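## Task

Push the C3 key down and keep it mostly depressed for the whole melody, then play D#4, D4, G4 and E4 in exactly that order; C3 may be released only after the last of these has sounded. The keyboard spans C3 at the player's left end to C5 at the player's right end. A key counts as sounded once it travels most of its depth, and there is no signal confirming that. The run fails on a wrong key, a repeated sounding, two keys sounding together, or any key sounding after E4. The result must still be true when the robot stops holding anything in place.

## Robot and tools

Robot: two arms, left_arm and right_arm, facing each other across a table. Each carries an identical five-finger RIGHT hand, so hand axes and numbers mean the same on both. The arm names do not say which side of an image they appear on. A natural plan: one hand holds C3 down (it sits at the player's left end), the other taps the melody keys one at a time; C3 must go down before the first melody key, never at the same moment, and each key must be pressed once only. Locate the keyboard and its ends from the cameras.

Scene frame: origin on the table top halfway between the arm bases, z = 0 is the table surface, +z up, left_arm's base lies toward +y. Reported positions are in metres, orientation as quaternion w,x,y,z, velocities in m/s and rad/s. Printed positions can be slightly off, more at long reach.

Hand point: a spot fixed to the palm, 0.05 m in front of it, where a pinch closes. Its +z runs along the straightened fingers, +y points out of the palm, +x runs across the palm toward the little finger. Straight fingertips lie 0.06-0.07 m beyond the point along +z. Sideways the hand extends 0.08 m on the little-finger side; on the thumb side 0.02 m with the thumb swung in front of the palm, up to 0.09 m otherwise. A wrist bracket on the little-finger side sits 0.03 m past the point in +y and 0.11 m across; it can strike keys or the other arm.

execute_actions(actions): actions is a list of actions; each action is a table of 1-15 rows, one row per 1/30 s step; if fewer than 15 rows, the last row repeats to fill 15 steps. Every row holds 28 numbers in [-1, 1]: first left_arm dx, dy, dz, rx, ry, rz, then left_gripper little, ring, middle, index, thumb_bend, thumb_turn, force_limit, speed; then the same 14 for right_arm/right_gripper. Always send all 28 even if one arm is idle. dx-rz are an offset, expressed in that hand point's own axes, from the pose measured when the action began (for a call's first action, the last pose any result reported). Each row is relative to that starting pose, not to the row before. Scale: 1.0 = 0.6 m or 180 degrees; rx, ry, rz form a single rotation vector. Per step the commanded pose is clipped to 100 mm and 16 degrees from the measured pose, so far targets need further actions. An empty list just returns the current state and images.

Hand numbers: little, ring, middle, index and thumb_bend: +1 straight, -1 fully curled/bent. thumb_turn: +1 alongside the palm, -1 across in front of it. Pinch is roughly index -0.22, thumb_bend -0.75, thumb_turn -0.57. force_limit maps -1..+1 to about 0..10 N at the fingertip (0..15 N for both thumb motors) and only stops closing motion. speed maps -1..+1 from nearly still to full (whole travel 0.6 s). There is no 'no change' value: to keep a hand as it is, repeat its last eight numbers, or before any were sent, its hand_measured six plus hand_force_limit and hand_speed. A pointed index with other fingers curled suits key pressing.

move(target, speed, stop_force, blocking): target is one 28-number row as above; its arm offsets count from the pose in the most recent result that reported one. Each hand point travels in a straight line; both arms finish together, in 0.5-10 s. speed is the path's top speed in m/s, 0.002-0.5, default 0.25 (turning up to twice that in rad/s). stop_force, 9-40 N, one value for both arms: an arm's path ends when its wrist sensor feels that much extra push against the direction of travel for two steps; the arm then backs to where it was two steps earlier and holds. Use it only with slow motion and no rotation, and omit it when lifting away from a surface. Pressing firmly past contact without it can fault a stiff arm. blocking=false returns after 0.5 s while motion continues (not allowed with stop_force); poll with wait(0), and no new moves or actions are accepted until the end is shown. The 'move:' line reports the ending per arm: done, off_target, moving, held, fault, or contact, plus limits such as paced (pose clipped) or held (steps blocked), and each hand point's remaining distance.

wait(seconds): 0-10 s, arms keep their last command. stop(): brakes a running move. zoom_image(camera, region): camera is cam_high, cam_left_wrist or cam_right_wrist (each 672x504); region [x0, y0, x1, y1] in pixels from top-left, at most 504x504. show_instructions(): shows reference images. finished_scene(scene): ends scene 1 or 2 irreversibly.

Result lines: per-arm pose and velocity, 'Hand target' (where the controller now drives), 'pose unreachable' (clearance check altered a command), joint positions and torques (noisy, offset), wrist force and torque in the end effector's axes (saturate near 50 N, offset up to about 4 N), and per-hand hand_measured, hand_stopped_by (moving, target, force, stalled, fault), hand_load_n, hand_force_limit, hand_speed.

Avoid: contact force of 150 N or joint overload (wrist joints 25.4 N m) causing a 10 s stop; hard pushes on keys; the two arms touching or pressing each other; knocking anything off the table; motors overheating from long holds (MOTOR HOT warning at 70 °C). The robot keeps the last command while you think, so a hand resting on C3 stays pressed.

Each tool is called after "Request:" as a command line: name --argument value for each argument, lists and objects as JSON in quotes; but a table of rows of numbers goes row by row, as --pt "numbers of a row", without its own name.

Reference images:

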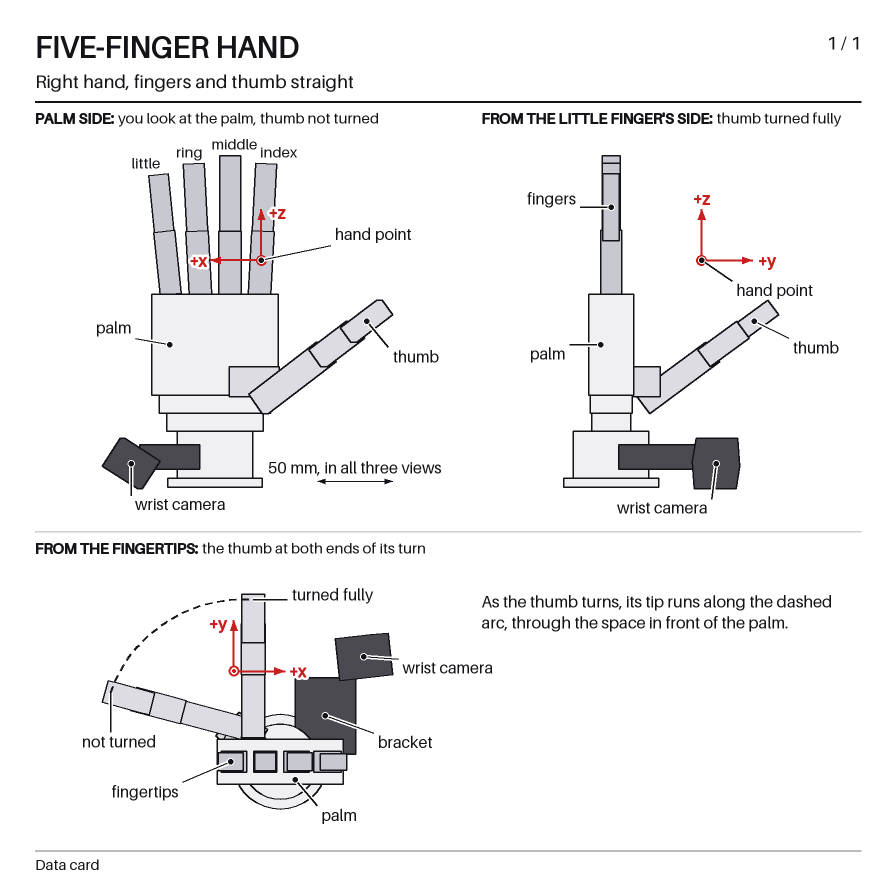

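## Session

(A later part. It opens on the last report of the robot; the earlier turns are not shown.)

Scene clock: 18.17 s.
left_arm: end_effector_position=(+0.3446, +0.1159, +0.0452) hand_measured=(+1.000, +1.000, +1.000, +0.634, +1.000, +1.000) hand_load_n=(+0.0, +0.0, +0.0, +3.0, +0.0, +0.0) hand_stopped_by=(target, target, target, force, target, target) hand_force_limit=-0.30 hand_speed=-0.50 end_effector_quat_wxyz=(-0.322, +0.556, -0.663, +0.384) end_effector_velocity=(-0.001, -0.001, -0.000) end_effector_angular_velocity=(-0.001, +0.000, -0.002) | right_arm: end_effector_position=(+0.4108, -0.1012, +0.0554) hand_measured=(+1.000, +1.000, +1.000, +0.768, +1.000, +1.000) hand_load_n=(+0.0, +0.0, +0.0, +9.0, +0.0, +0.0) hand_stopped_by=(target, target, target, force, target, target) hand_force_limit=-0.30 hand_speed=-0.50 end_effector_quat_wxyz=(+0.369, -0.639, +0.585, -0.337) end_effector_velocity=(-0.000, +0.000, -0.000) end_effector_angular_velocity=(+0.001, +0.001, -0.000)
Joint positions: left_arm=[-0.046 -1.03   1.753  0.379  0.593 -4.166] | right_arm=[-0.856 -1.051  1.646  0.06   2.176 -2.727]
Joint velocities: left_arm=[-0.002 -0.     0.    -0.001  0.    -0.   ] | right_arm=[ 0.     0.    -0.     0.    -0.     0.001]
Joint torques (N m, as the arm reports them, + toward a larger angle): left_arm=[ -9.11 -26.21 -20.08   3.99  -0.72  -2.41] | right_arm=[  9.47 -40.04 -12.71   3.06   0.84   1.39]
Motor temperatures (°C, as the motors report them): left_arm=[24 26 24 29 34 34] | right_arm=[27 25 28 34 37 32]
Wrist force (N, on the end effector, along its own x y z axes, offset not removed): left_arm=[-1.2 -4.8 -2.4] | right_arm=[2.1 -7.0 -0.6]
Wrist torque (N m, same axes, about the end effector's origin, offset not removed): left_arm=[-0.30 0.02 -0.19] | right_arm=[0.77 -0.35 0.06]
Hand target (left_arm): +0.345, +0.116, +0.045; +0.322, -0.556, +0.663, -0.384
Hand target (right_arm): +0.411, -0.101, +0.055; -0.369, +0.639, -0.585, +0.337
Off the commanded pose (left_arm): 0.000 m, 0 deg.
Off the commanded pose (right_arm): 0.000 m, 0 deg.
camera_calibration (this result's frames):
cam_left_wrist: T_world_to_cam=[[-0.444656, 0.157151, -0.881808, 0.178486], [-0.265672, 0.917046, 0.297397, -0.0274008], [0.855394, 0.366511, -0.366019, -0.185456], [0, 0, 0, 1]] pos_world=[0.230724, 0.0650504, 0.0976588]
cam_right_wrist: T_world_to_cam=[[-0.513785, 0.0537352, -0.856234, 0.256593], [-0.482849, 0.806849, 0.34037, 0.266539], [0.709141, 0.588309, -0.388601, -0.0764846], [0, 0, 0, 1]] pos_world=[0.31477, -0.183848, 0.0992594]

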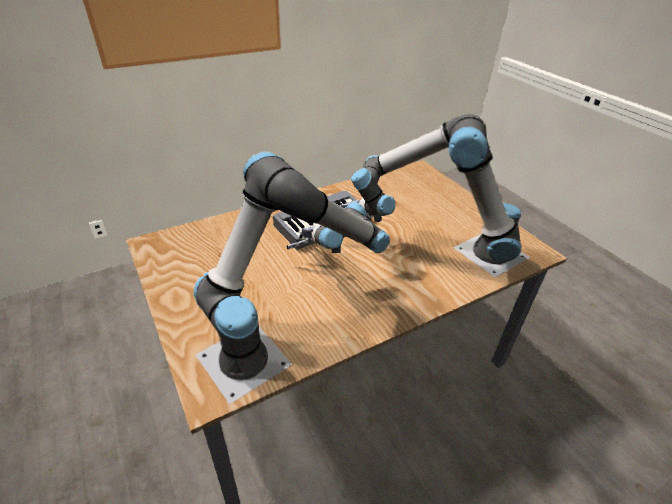

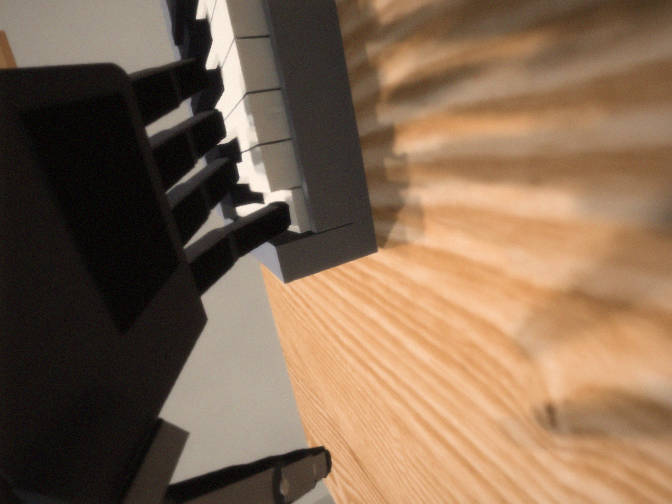

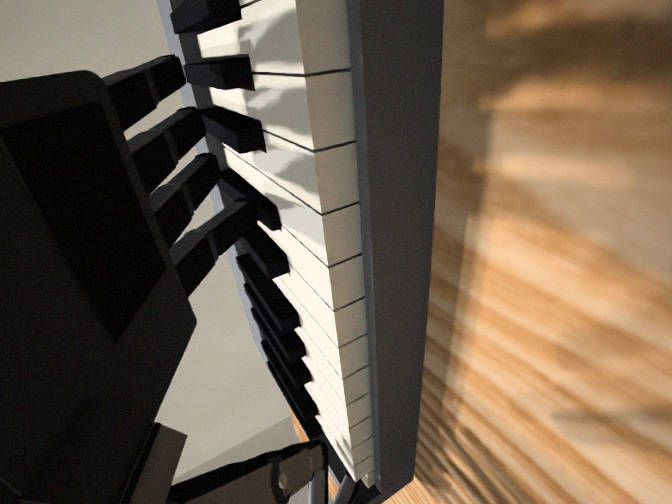

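Request:
execute_actions --actions '[[[0,0,0,0,0,0,1,1,1,0.55,1,1,-0.3,-0.5,0,0,0,0,0,0,1,1,1,1,1,1,-0.3,0],[0,0,0,0,0,0,1,1,1,0.55,1,1,-0.3,-0.5,0,0,0,0,0,0,1,1,1,1,1,1,-0.3,0],[0,0,0,0,0,0,1,1,1,0.55,1,1,-0.3,-0.5,0,0,0,0,0,0,1,1,1,1,1,1,-0.3,0],[0,0,0,0,0,0,1,1,1,0.55,1,1,-0.3,-0.5,-0.003,0.0033,-0.0057,0,0,0,1,1,1,1,1,1,-0.3,0],[0,0,0,0,0,0,1,1,1,0.55,1,1,-0.3,-0.5,-0.0061,0.0066,-0.0115,0,0,0,1,1,1,1,1,1,-0.3,0],[0,0,0,0,0,0,1,1,1,0.55,1,1,-0.3,-0.5,-0.0107,0.0116,-0.02,0,0,0,1,1,1,1,1,1,-0.3,0],[0,0,0,0,0,0,1,1,1,0.55,1,1,-0.3,-0.5,-0.0153,0.0166,-0.0287,0,0,0,1,1,1,1,1,1,-0.3,0],[0,0,0,0,0,0,1,1,1,0.55,1,1,-0.3,-0.5,-0.0198,0.0215,-0.0372,0,0,0,1,1,1,1,1,1,-0.3,0],[0,0,0,0,0,0,1,1,1,0.55,1,1,-0.3,-0.5,-0.0244,0.0265,-0.0458,0,0,0,1,1,1,1,1,1,-0.3,0],[0,0,0,0,0,0,1,1,1,0.55,1,1,-0.3,-0.5,-0.0275,0.0298,-0.0516,0,0,0,1,1,1,1,1,1,-0.3,0],[0,0,0,0,0,0,1,1,1,0.55,1,1,-0.3,-0.5,-0.0305,0.0331,-0.0573,0,0,0,1,1,1,1,1,1,-0.3,0]]]'

Scene clock: 19.87 s.
left_arm: end_effector_position=(+0.3446, +0.1159, +0.0452) hand_measured=(+1.000, +1.000, +1.000, +0.634, +1.000, +1.000) hand_load_n=(+0.0, +0.0, +0.0, +3.0, +0.0, +0.0) hand_stopped_by=(target, target, target, force, target, target) hand_force_limit=-0.30 hand_speed=-0.50 end_effector_quat_wxyz=(-0.322, +0.556, -0.663, +0.384) end_effector_velocity=(+0.000, +0.000, +0.000) end_effector_angular_velocity=(-0.000, -0.000, +0.001) | right_arm: end_effector_position=(+0.3761, -0.0889, +0.0554) hand_measured=(+1.000, +1.000, +1.000, +1.000, +1.000, +1.000) hand_load_n=(+0.0, +0.0, +0.0, +0.0, +0.0, +0.0) hand_stopped_by=(target, target, target, target, target, target) hand_force_limit=-0.30 hand_speed=0.00 end_effector_quat_wxyz=(+0.370, -0.639, +0.585, -0.336) end_effector_velocity=(-0.065, +0.023, +0.003) end_effector_angular_velocity=(+0.003, -0.001, -0.004)
Joint positions: left_arm=[-0.046 -1.03   1.753  0.379  0.593 -4.166] | right_arm=[-0.785 -1.053  1.655  0.084  2.231 -2.673]
Joint velocities: left_arm=[ 0.001 -0.    -0.    -0.    -0.     0.   ] | right_arm=[ 0.138  0.002 -0.     0.065  0.109  0.115]
Joint torques (N m, as the arm reports them, + toward a larger angle): left_arm=[ -7.29 -32.35 -18.66   2.53  -0.07  -1.5 ] | right_arm=[  8.37 -28.04  -9.18   3.52   2.76   2.54]
Motor temperatures (°C, as the motors report them): left_arm=[24 26 24 29 34 34] | right_arm=[27 25 28 34 37 32]
Wrist force (N, on the end effector, along its own x y z axes, offset not removed): left_arm=[-0.3 -3.8 -1.0] | right_arm=[-0.9 3.2 0.5]
Wrist torque (N m, same axes, about the end effector's origin, offset not removed): left_arm=[-0.07 -0.22 0.01] | right_arm=[0.47 0.10 -0.03]
Hand target (left_arm): +0.345, +0.116, +0.045; +0.322, -0.556, +0.663, -0.384
Hand target (right_arm): +0.370, -0.087, +0.055; -0.369, +0.639, -0.585, +0.337
Off the commanded pose (left_arm): 0.000 m, 0 deg.
Off the commanded pose (right_arm): 0.007 m, 0 deg.
camera_calibration (this result's frames):
cam_left_wrist: T_world_to_cam=[[-0.444617, 0.157145, -0.881828, 0.178485], [-0.26571, 0.917038, 0.29739, -0.0273924], [0.855403, 0.366535, -0.365975, -0.18547], [0, 0, 0, 1]] pos_world=[0.230731, 0.065053, 0.0976623]
cam_right_wrist: T_world_to_cam=[[-0.513508, 0.0533574, -0.856424, 0.237975], [-0.484241, 0.805934, 0.34056, 0.240282], [0.708393, 0.589596, -0.388016, -0.0587227], [0, 0, 0, 1]] pos_world=[0.280155, -0.171726, 0.0991917]

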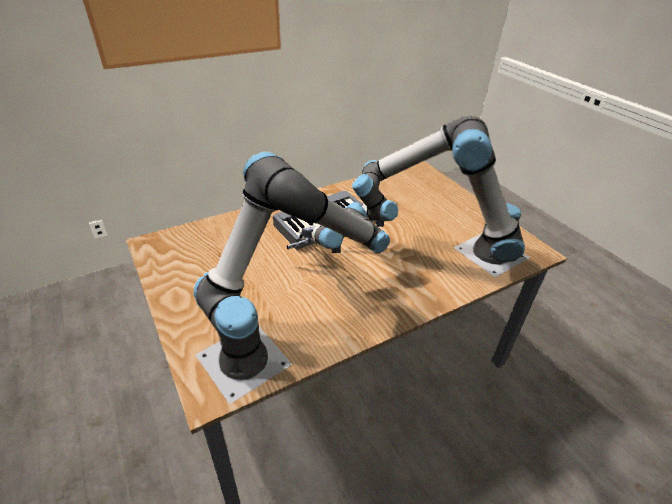

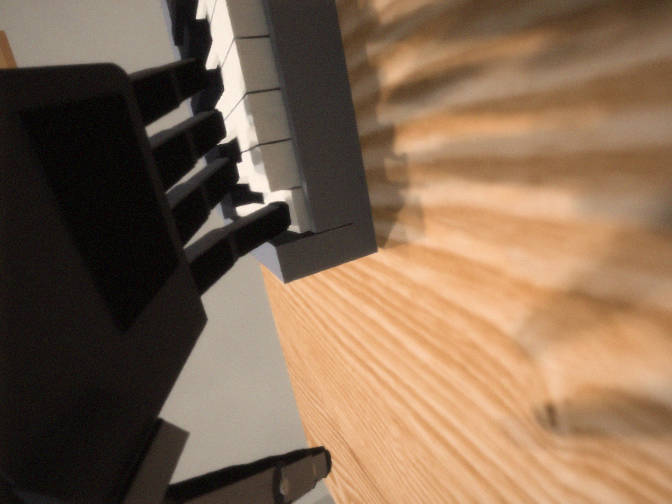

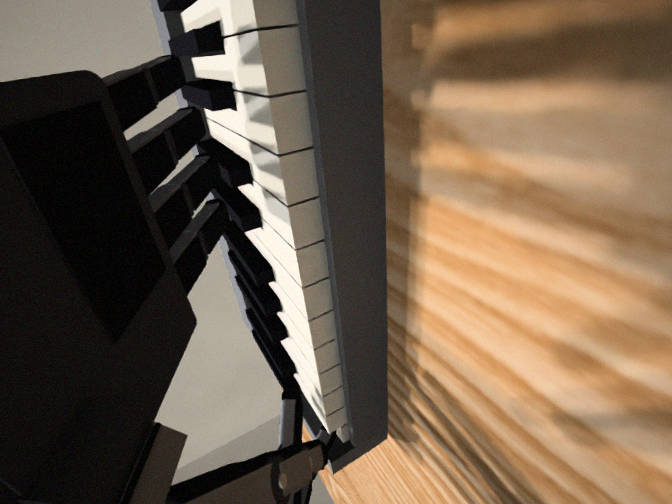

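Request:
move --target '[0,0,0,0,0,0,1,1,1,0.55,1,1,-0.3,-0.5,-0.0051,0.0231,0.0013,0,0,0.0278,0.96,1,1,0.93,1,1,-0.3,-0.5]' --speed 0.12

Request:
zoom_image --camera "cam_right_wrist" --region '[140, 30, 360, 270]'

Scene clock: 20.80 s.
left_arm: end_effector_position=(+0.3446, +0.1159, +0.0452) hand_measured=(+1.000, +1.000, +1.000, +0.634, +1.000, +1.000) hand_load_n=(+0.0, +0.0, +0.0, +3.0, +0.0, +0.0) hand_stopped_by=(target, target, target, force, target, target) hand_force_limit=-0.30 hand_speed=-0.50 end_effector_quat_wxyz=(-0.322, +0.556, -0.663, +0.384) end_effector_velocity=(+0.000, +0.000, -0.000) end_effector_angular_velocity=(-0.000, +0.000, +0.000) | right_arm: end_effector_position=(+0.3696, -0.0864, +0.0432) hand_measured=(+0.960, +1.000, +1.000, +0.930, +1.000, +1.000) hand_load_n=(+0.0, +0.0, +0.0, +0.0, +0.0, +0.0) hand_stopped_by=(target, target, target, target, target, target) hand_force_limit=-0.30 hand_speed=-0.50 end_effector_quat_wxyz=(+0.384, -0.613, +0.612, -0.320) end_effector_velocity=(-0.000, +0.000, -0.002) end_effector_angular_velocity=(+0.012, +0.001, -0.007)
Joint positions: left_arm=[-0.046 -1.03   1.753  0.379  0.593 -4.166] | right_arm=[-0.776 -1.043  1.684  0.049  2.238 -2.58 ]
Joint velocities: left_arm=[ 0.001  0.     0.    -0.001  0.     0.   ] | right_arm=[ 0.     0.002  0.004 -0.007 -0.     0.014]
Joint torques (N m, as the arm reports them, + toward a larger angle): left_arm=[ -5.51 -32.42 -17.91   2.43   1.92  -1.26] | right_arm=[ -7.84 -28.5   -2.37  -2.23  -1.94   2.14]
Motor temperatures (°C, as the motors report them): left_arm=[24 26 24 29 34 34] | right_arm=[27 25 28 34 37 32]
Wrist force (N, on the end effector, along its own x y z axes, offset not removed): left_arm=[-0.2 -4.1 -3.2] | right_arm=[-0.1 2.7 -0.8]
Wrist torque (N m, same axes, about the end effector's origin, offset not removed): left_arm=[0.10 -0.09 -0.03] | right_arm=[0.41 0.03 0.08]
Hand target (left_arm): +0.345, +0.116, +0.045; +0.322, -0.556, +0.663, -0.384
Hand target (right_arm): +0.370, -0.086, +0.043; -0.384, +0.613, -0.612, +0.320
Off the commanded pose (left_arm): 0.000 m, 0 deg.
Off the commanded pose (right_arm): 0.000 m, 0 deg.
move: done
camera_calibration (this result's frames):
cam_left_wrist: T_world_to_cam=[[-0.444617, 0.157145, -0.881829, 0.178486], [-0.26571, 0.917038, 0.29739, -0.0273923], [0.855403, 0.366535, -0.365975, -0.18547], [0, 0, 0, 1]] pos_world=[0.230731, 0.065053, 0.0976623]
cam_right_wrist: T_world_to_cam=[[-0.515201, 0.138742, -0.845765, 0.231601], [-0.447112, 0.798383, 0.403329, 0.222204], [0.731203, 0.585948, -0.349295, -0.0707522], [0, 0, 0, 1]] pos_world=[0.270405, -0.16808, 0.0815447]

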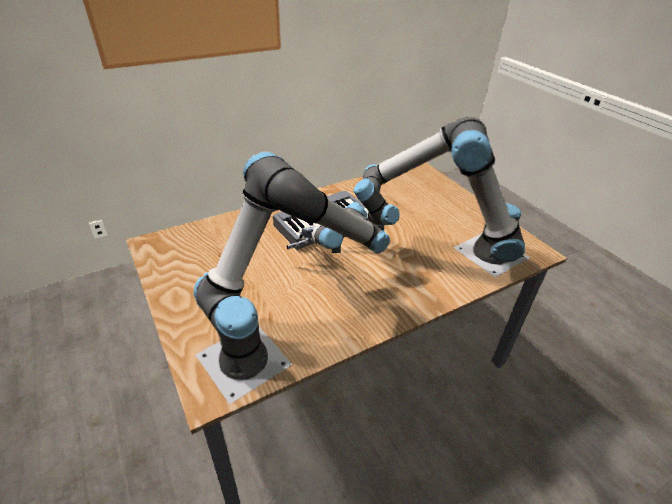

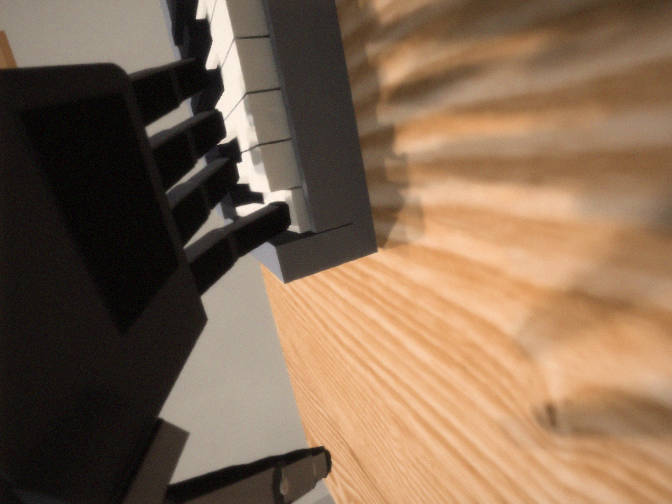

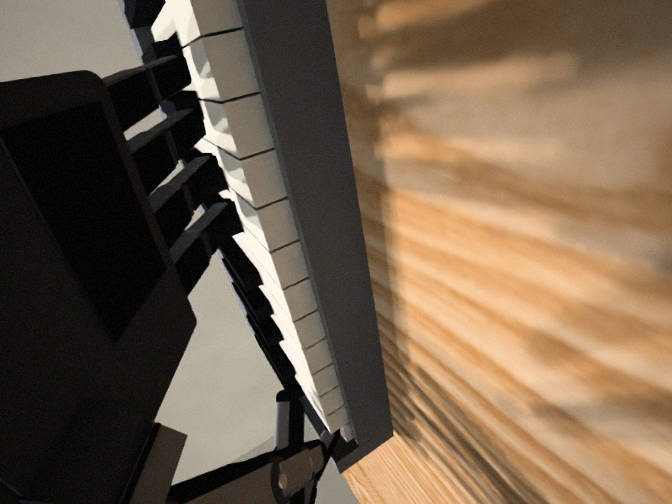

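Region (140, 30, 360, 270) of cam_right_wrist's 672x504 image, scaled by 2.100, with more detail than that image has; it fills the left 462 columns of this view, and the rest is white.

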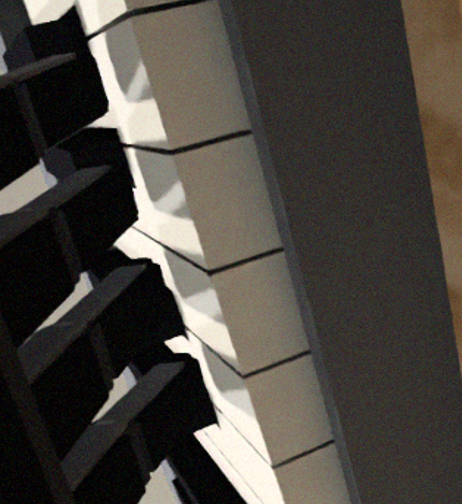

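Request:
zoom_image --camera "cam_right_wrist" --region '[200, 170, 290, 260]'

Region (200, 170, 290, 260) of cam_right_wrist's 672x504 image, scaled by 5.600, with more detail than that image has.

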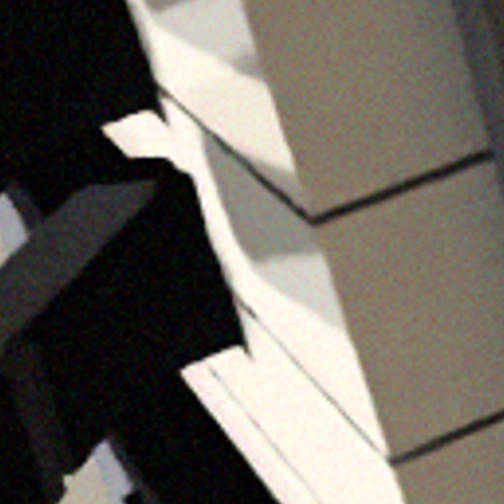

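Request:
execute_actions --actions '[[[0,0,0,0,0,0,1,1,1,0.55,1,1,-0.3,-0.5,0,0,0,0,0,0,0.96,1,1,0.55,1,1,-0.3,-0.55]]]'

Request:
zoom_image --camera "cam_right_wrist" --region '[140, 30, 360, 270]'

Scene clock: 21.57 s.
left_arm: end_effector_position=(+0.3446, +0.1159, +0.0452) hand_measured=(+1.000, +1.000, +1.000, +0.634, +1.000, +1.000) hand_load_n=(+0.0, +0.0, +0.0, +3.0, +0.0, +0.0) hand_stopped_by=(target, target, target, force, target, target) hand_force_limit=-0.30 hand_speed=-0.50 end_effector_quat_wxyz=(-0.322, +0.556, -0.663, +0.384) end_effector_velocity=(+0.000, +0.001, -0.000) end_effector_angular_velocity=(+0.001, +0.000, +0.001) | right_arm: end_effector_position=(+0.3696, -0.0865, +0.0431) hand_measured=(+0.960, +1.000, +1.000, +0.734, +1.000, +1.000) hand_load_n=(+0.0, +0.0, +0.0, +5.0, +0.0, +0.0) hand_stopped_by=(target, target, target, force, target, target) hand_force_limit=-0.30 hand_speed=-0.55 end_effector_quat_wxyz=(+0.384, -0.613, +0.612, -0.320) end_effector_velocity=(-0.000, +0.000, +0.000) end_effector_angular_velocity=(+0.000, +0.000, +0.000)
Joint positions: left_arm=[-0.046 -1.03   1.753  0.379  0.593 -4.166] | right_arm=[-0.776 -1.042  1.684  0.049  2.238 -2.58 ]
Joint velocities: left_arm=[ 0.001  0.     0.001  0.     0.    -0.   ] | right_arm=[ 0. -0. -0.  0. -0.  0.]
Joint torques (N m, as the arm reports them, + toward a larger angle): left_arm=[ -7.35 -32.27 -19.5    2.51   1.71  -1.34] | right_arm=[ -6.29 -46.73 -24.71   4.31  -1.54  -2.25]
Motor temperatures (°C, as the motors report them): left_arm=[24 26 24 29 34 34] | right_arm=[27 25 28 34 37 32]
Wrist force (N, on the end effector, along its own x y z axes, offset not removed): left_arm=[1.1 -4.1 -3.1] | right_arm=[-0.5 -2.5 0.6]
Wrist torque (N m, same axes, about the end effector's origin, offset not removed): left_arm=[-0.13 -0.25 -0.03] | right_arm=[0.60 -0.03 -0.07]
Hand target (left_arm): +0.345, +0.116, +0.045; +0.322, -0.556, +0.663, -0.384
Hand target (right_arm): +0.370, -0.086, +0.043; -0.384, +0.613, -0.612, +0.320
Off the commanded pose (left_arm): 0.000 m, 0 deg.
Off the commanded pose (right_arm): 0.000 m, 0 deg.
camera_calibration (this result's frames):
cam_left_wrist: T_world_to_cam=[[-0.444617, 0.157145, -0.881828, 0.178485], [-0.265709, 0.917038, 0.29739, -0.0273925], [0.855403, 0.366534, -0.365976, -0.18547], [0, 0, 0, 1]] pos_world=[0.230731, 0.065053, 0.0976622]
cam_right_wrist: T_world_to_cam=[[-0.515278, 0.138674, -0.845729, 0.231539], [-0.447059, 0.798429, 0.403298, 0.22224], [0.731182, 0.585902, -0.349417, -0.0707631], [0, 0, 0, 1]] pos_world=[0.270402, -0.168091, 0.0814648]

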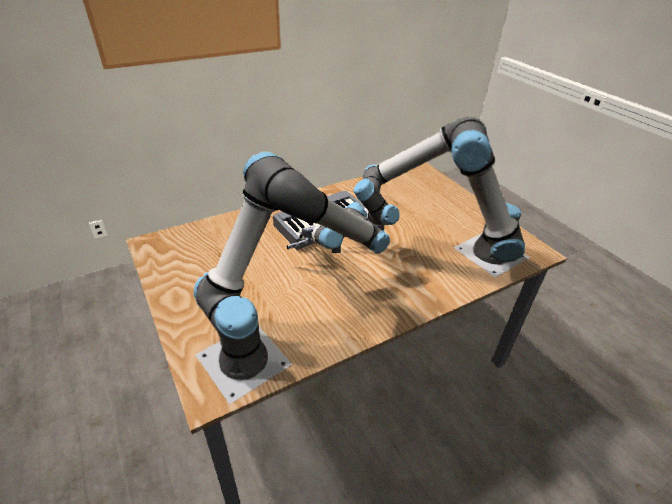

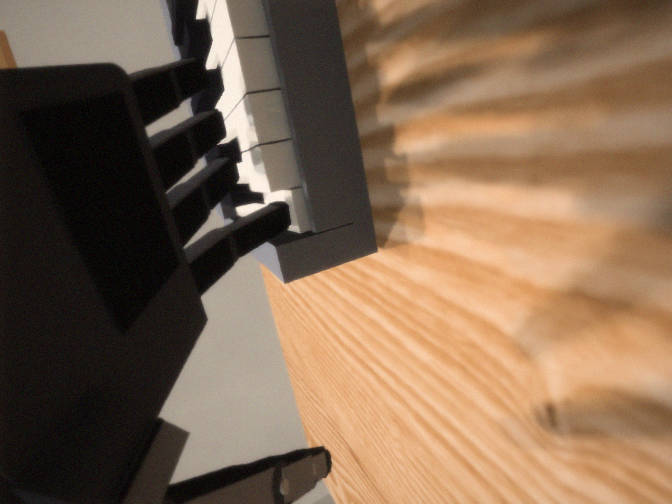

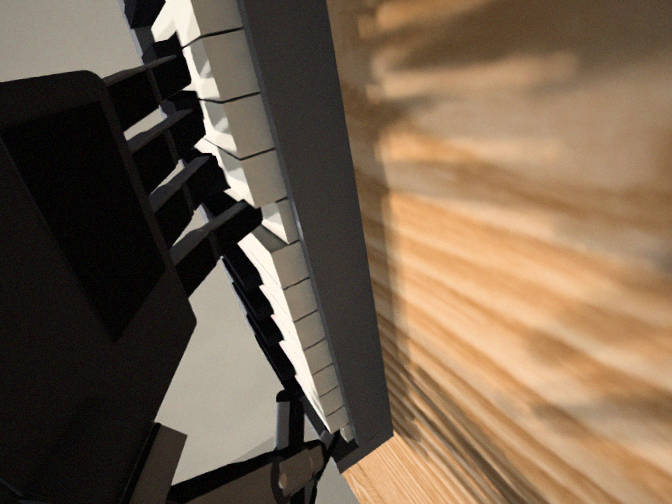

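Region (140, 30, 360, 270) of cam_right_wrist's 672x504 image, scaled by 2.100, with more detail than that image has; it fills the left 462 columns of this view, and the rest is white.

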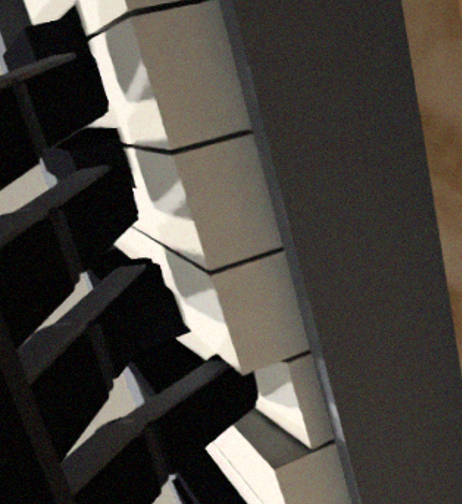

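Request:
zoom_image --camera "cam_right_wrist" --region '[150, 20, 250, 120]'

Region (150, 20, 250, 120) of cam_right_wrist's 672x504 image, scaled by 5.040, with more detail than that image has.

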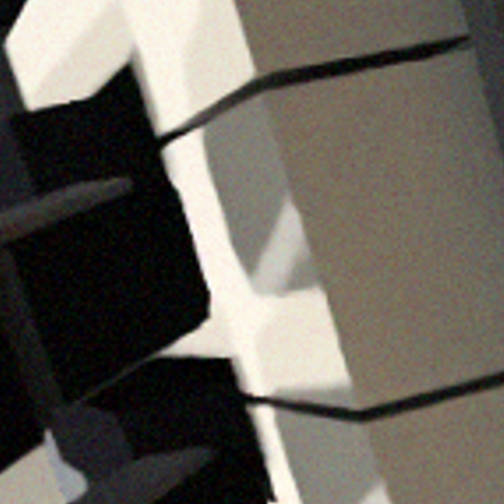

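Request:
execute_actions --actions '[[[0,0,0,0,0,0,1,1,1,0.55,1,1,-0.3,-0.5,0,0,0,0,0,0,0.96,1,1,1,1,1,-0.3,0.3],[0,0,0,0,0,0,1,1,1,0.55,1,1,-0.3,-0.5,0,0,0,0,0,0,0.96,1,1,1,1,1,-0.3,0.3],[0,0,0,0,0,0,1,1,1,0.55,1,1,-0.3,-0.5,0,0,0,0,0,0,0.96,1,1,1,1,1,-0.3,0.3],[0,0,0,0,0,0,1,1,1,0.55,1,1,-0.3,-0.5,0,0,0,0,0,0,0.55,1,1,1,1,1,-0.3,-0.5]]]'

Request:
zoom_image --camera "cam_right_wrist" --region '[140, 10, 360, 270]'

Scene clock: 22.43 s.
left_arm: end_effector_position=(+0.3446, +0.1159, +0.0452) hand_measured=(+1.000, +1.000, +1.000, +0.634, +1.000, +1.000) hand_load_n=(+0.0, +0.0, +0.0, +3.0, +0.0, +0.0) hand_stopped_by=(target, target, target, force, target, target) hand_force_limit=-0.30 hand_speed=-0.50 end_effector_quat_wxyz=(-0.322, +0.556, -0.663, +0.384) end_effector_velocity=(+0.000, +0.000, +0.000) end_effector_angular_velocity=(-0.001, -0.000, +0.001) | right_arm: end_effector_position=(+0.3696, -0.0865, +0.0432) hand_measured=(+0.714, +1.000, +1.000, +1.000, +1.000, +1.000) hand_load_n=(+3.0, +0.0, +0.0, +0.0, +0.0, +0.0) hand_stopped_by=(moving, target, target, target, target, target) hand_force_limit=-0.30 hand_speed=-0.50 end_effector_quat_wxyz=(+0.384, -0.613, +0.612, -0.320) end_effector_velocity=(+0.000, +0.000, +0.000) end_effector_angular_velocity=(+0.001, -0.001, -0.001)
Joint positions: left_arm=[-0.046 -1.03   1.753  0.379  0.593 -4.166] | right_arm=[-0.776 -1.042  1.684  0.049  2.238 -2.58 ]
Joint velocities: left_arm=[ 0.001 -0.001  0.001 -0.001  0.     0.   ] | right_arm=[-0.    -0.    -0.001 -0.001 -0.     0.   ]
Joint torques (N m, as the arm reports them, + toward a larger angle): left_arm=[ -8.04 -32.21 -18.12   2.55   1.68  -1.35] | right_arm=[ -4.61 -38.28 -23.1    0.42  -1.52  -1.34]
Motor temperatures (°C, as the motors report them): left_arm=[24 26 24 29 34 34] | right_arm=[27 25 28 34 37 32]
Wrist force (N, on the end effector, along its own x y z axes, offset not removed): left_arm=[0.5 -3.4 1.1] | right_arm=[0.0 -5.8 0.7]
Wrist torque (N m, same axes, about the end effector's origin, offset not removed): left_arm=[-0.14 -0.29 -0.10] | right_arm=[0.34 -0.02 -0.44]
Hand target (left_arm): +0.345, +0.116, +0.045; +0.322, -0.556, +0.663, -0.384
Hand target (right_arm): +0.370, -0.086, +0.043; -0.384, +0.613, -0.612, +0.320
Off the commanded pose (left_arm): 0.000 m, 0 deg.
Off the commanded pose (right_arm): 0.000 m, 0 deg.
camera_calibration (this result's frames):
cam_left_wrist: T_world_to_cam=[[-0.444617, 0.157145, -0.881829, 0.178486], [-0.26571, 0.917038, 0.297389, -0.0273923], [0.855403, 0.366535, -0.365975, -0.18547], [0, 0, 0, 1]] pos_world=[0.230731, 0.065053, 0.0976623]
cam_right_wrist: T_world_to_cam=[[-0.515259, 0.138673, -0.845741, 0.231587], [-0.447079, 0.798421, 0.403292, 0.222223], [0.731183, 0.585913, -0.349396, -0.0707369], [0, 0, 0, 1]] pos_world=[0.2704, -0.168096, 0.0815263]

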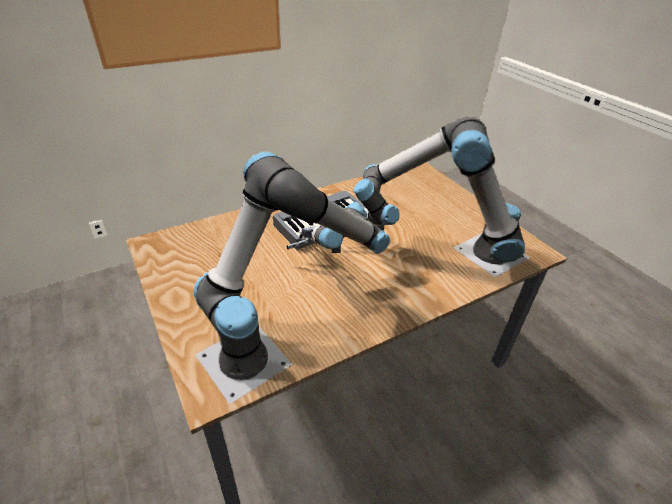

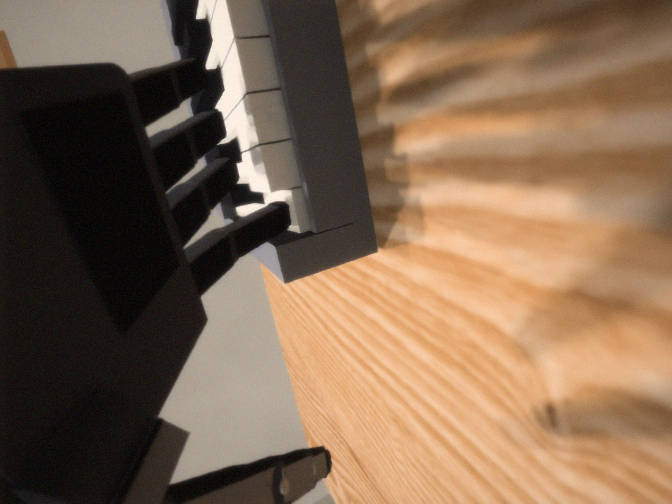

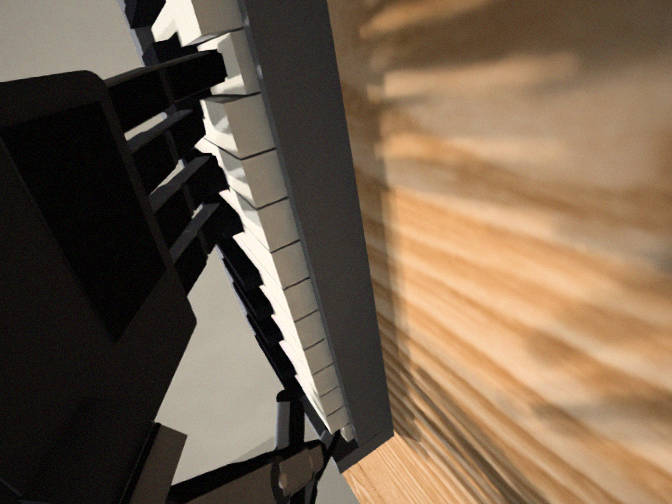

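Region (140, 10, 360, 270) of cam_right_wrist's 672x504 image, scaled by 1.938, with more detail than that image has; it fills the left 426 columns of this view, and the rest is white.

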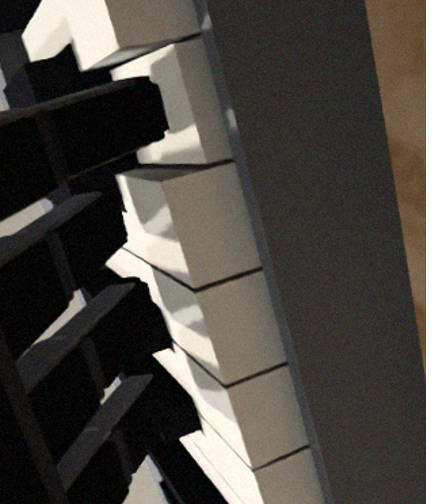

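G4 is down cleanly. Now E4 with the middle finger.

Request:
execute_actions --actions '[[[0,0,0,0,0,0,1,1,1,0.55,1,1,-0.3,-0.5,0,0,0,0,0,0,1,1,1,1,1,1,-0.3,0.3],[0,0,0,0,0,0,1,1,1,0.55,1,1,-0.3,-0.5,0,0,0,0,0,0,1,1,1,1,1,1,-0.3,0.3],[0,0,0,0,0,0,1,1,1,0.55,1,1,-0.3,-0.5,0,0,0,0,0,0,1,1,1,1,1,1,-0.3,0.3],[0,0,0,0,0,0,1,1,1,0.55,1,1,-0.3,-0.5,0,0,0,0,0,0,1,1,0.6,1,1,1,-0.3,-0.55]]]'

Request:
zoom_image --camera "cam_right_wrist" --region '[140, 10, 360, 270]'

Scene clock: 23.10 s.
left_arm: end_effector_position=(+0.3446, +0.1159, +0.0452) hand_measured=(+1.000, +1.000, +1.000, +0.634, +1.000, +1.000) hand_load_n=(+0.0, +0.0, +0.0, +3.0, +0.0, +0.0) hand_stopped_by=(target, target, target, force, target, target) hand_force_limit=-0.30 hand_speed=-0.50 end_effector_quat_wxyz=(-0.322, +0.556, -0.663, +0.384) end_effector_velocity=(+0.001, +0.000, +0.000) end_effector_angular_velocity=(-0.002, -0.000, +0.001) | right_arm: end_effector_position=(+0.3696, -0.0865, +0.0432) hand_measured=(+1.000, +1.000, +0.830, +1.000, +1.000, +1.000) hand_load_n=(+0.0, +0.0, +7.0, +0.0, +0.0, +0.0) hand_stopped_by=(moving, target, force, target, target, target) hand_force_limit=-0.30 hand_speed=-0.55 end_effector_quat_wxyz=(+0.384, -0.613, +0.612, -0.320) end_effector_velocity=(+0.001, +0.000, +0.001) end_effector_angular_velocity=(+0.001, -0.002, -0.000)
Joint positions: left_arm=[-0.046 -1.03   1.753  0.379  0.593 -4.166] | right_arm=[-0.776 -1.042  1.684  0.049  2.238 -2.58 ]
Joint velocities: left_arm=[ 0.001 -0.    -0.    -0.002 -0.    -0.   ] | right_arm=[-0.001 -0.001 -0.    -0.001  0.    -0.001]
Joint torques (N m, as the arm reports them, + toward a larger angle): left_arm=[ -8.25 -32.57 -17.9    2.74   1.5   -1.49] | right_arm=[ -4.47 -34.7  -19.62  -0.51  -1.41  -1.23]
Motor temperatures (°C, as the motors report them): left_arm=[24 26 24 29 34 34] | right_arm=[27 25 28 34 37 32]
Wrist force (N, on the end effector, along its own x y z axes, offset not removed): left_arm=[0.3 -6.0 -0.2] | right_arm=[-0.9 -6.3 -0.7]
Wrist torque (N m, same axes, about the end effector's origin, offset not removed): left_arm=[-0.38 -0.10 -0.02] | right_arm=[0.48 0.04 -0.33]
Hand target (left_arm): +0.345, +0.116, +0.045; +0.322, -0.556, +0.663, -0.384
Hand target (right_arm): +0.370, -0.086, +0.043; -0.384, +0.613, -0.612, +0.320
Off the commanded pose (left_arm): 0.000 m, 0 deg.
Off the commanded pose (right_arm): 0.000 m, 0 deg.
camera_calibration (this result's frames):
cam_left_wrist: T_world_to_cam=[[-0.444617, 0.157145, -0.881828, 0.178486], [-0.26571, 0.917037, 0.29739, -0.0273923], [0.855403, 0.366535, -0.365975, -0.18547], [0, 0, 0, 1]] pos_world=[0.230731, 0.065053, 0.0976622]
cam_right_wrist: T_world_to_cam=[[-0.515244, 0.138691, -0.845747, 0.23159], [-0.447087, 0.798412, 0.403302, 0.222219], [0.731189, 0.585921, -0.34937, -0.0707464], [0, 0, 0, 1]] pos_world=[0.270405, -0.16809, 0.0815283]

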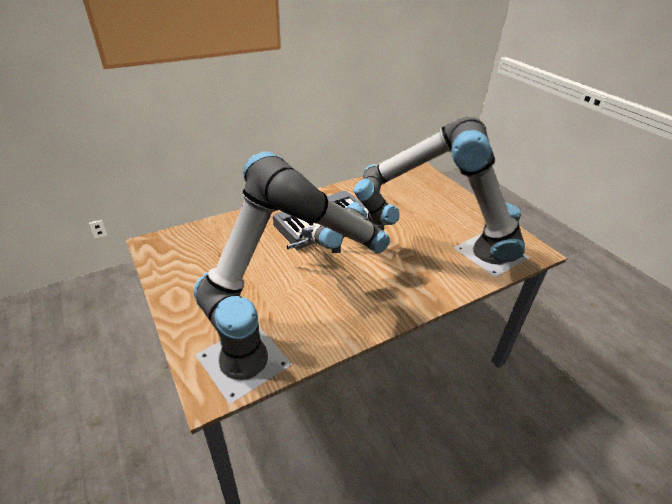

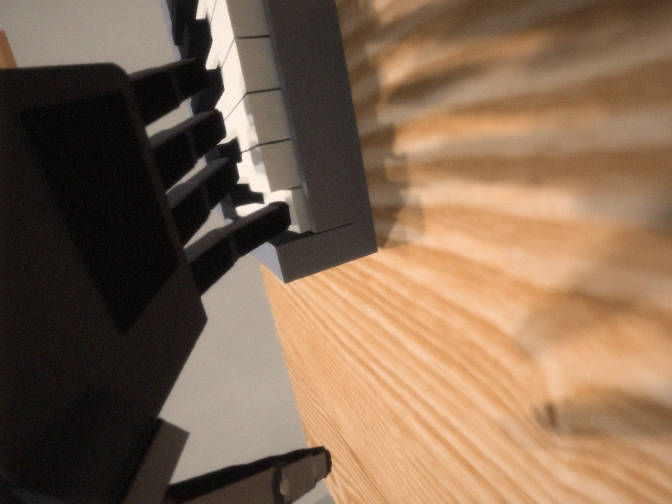

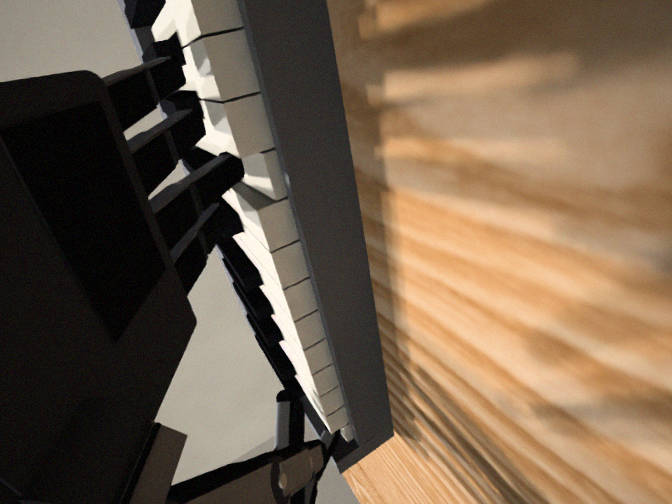

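Region (140, 10, 360, 270) of cam_right_wrist's 672x504 image, scaled by 1.938, with more detail than that image has; it fills the left 426 columns of this view, and the rest is white.

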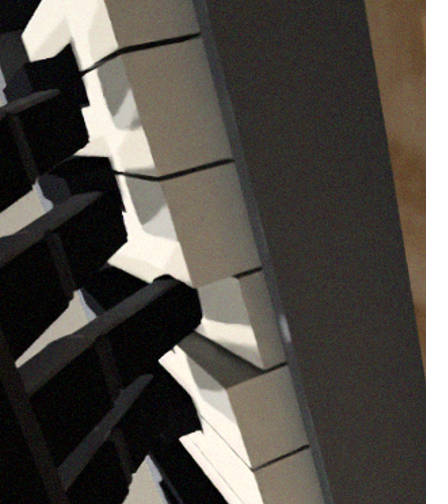

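Request:
execute_actions --actions '[[[0,-0.0217,-0.0125,0,0,0,1,1,1,1,1,1,-0.3,0.3,0,-0.0217,-0.0125,0,0,0,1,1,1,1,1,1,-0.3,0.3]]]'

Scene clock: 23.67 s.
left_arm: end_effector_position=(+0.3446, +0.1159, +0.0600) hand_measured=(+1.000, +1.000, +1.000, +1.000, +1.000, +1.000) hand_load_n=(+0.0, +0.0, +0.0, +0.0, +0.0, +0.0) hand_stopped_by=(target, target, target, target, target, target) hand_force_limit=-0.30 hand_speed=0.30 end_effector_quat_wxyz=(-0.322, +0.556, -0.663, +0.384) end_effector_velocity=(-0.000, +0.000, +0.003) end_effector_angular_velocity=(+0.001, -0.000, -0.000) | right_arm: end_effector_position=(+0.3697, -0.0876, +0.0580) hand_measured=(+1.000, +1.000, +1.000, +1.000, +1.000, +1.000) hand_load_n=(+0.0, +0.0, +0.0, +0.0, +0.0, +0.0) hand_stopped_by=(target, target, target, target, target, target) hand_force_limit=-0.30 hand_speed=0.30 end_effector_quat_wxyz=(+0.384, -0.613, +0.612, -0.320) end_effector_velocity=(+0.001, -0.000, +0.002) end_effector_angular_velocity=(+0.003, +0.000, -0.002)
Joint positions: left_arm=[-0.046 -1.053  1.743  0.412  0.593 -4.165] | right_arm=[-0.778 -1.065  1.675  0.08   2.237 -2.582]
Joint velocities: left_arm=[-0.    -0.004 -0.002  0.006 -0.    -0.   ] | right_arm=[-0.001 -0.002 -0.002  0.004 -0.     0.003]
Joint torques (N m, as the arm reports them, + toward a larger angle): left_arm=[  9.28 -41.03 -21.51   4.73   0.04  -2.82] | right_arm=[ -8.2  -54.2  -27.51   3.35  -1.73  -2.21]
Motor temperatures (°C, as the motors report them): left_arm=[24 26 24 29 34 34] | right_arm=[27 25 28 34 37 32]
Wrist force (N, on the end effector, along its own x y z axes, offset not removed): left_arm=[2.3 -0.2 -1.6] | right_arm=[-0.2 1.6 -0.6]
Wrist torque (N m, same axes, about the end effector's origin, offset not removed): left_arm=[-0.10 -0.36 0.11] | right_arm=[0.23 0.02 0.05]
Hand target (left_arm): +0.345, +0.116, +0.060; +0.322, -0.556, +0.663, -0.384
Hand target (right_arm): +0.370, -0.088, +0.058; -0.384, +0.613, -0.612, +0.320
Off the commanded pose (left_arm): 0.000 m, 0 deg.
Off the commanded pose (right_arm): 0.000 m, 0 deg.
camera_calibration (this result's frames):
cam_left_wrist: T_world_to_cam=[[-0.444554, 0.157507, -0.881795, 0.191476], [-0.265505, 0.917012, 0.297651, -0.0318744], [0.855499, 0.366443, -0.365843, -0.180099], [0, 0, 0, 1]] pos_world=[0.230733, 0.0650662, 0.112443]
cam_right_wrist: T_world_to_cam=[[-0.515246, 0.138659, -0.845751, 0.244275], [-0.4471, 0.798416, 0.40328, 0.217207], [0.731179, 0.585923, -0.349386, -0.0649969], [0, 0, 0, 1]] pos_world=[0.270499, -0.169209, 0.0962919]

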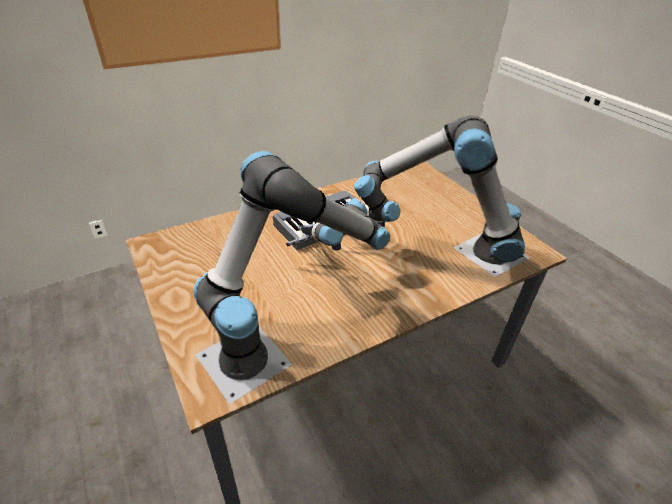

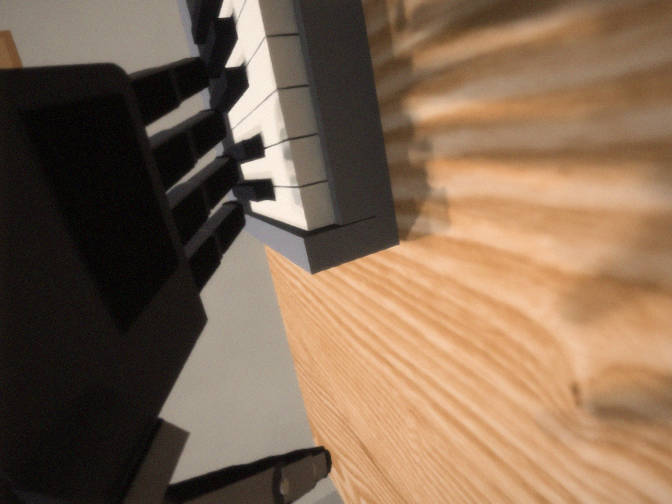

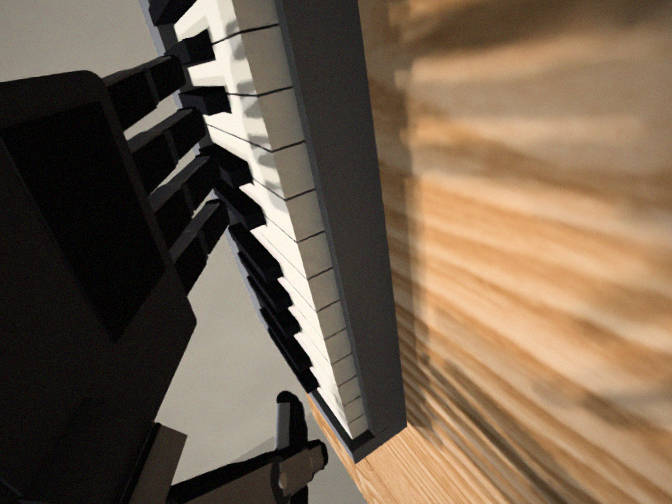

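Request:
finished_scene --scene 1

The scene is finished: the task was done.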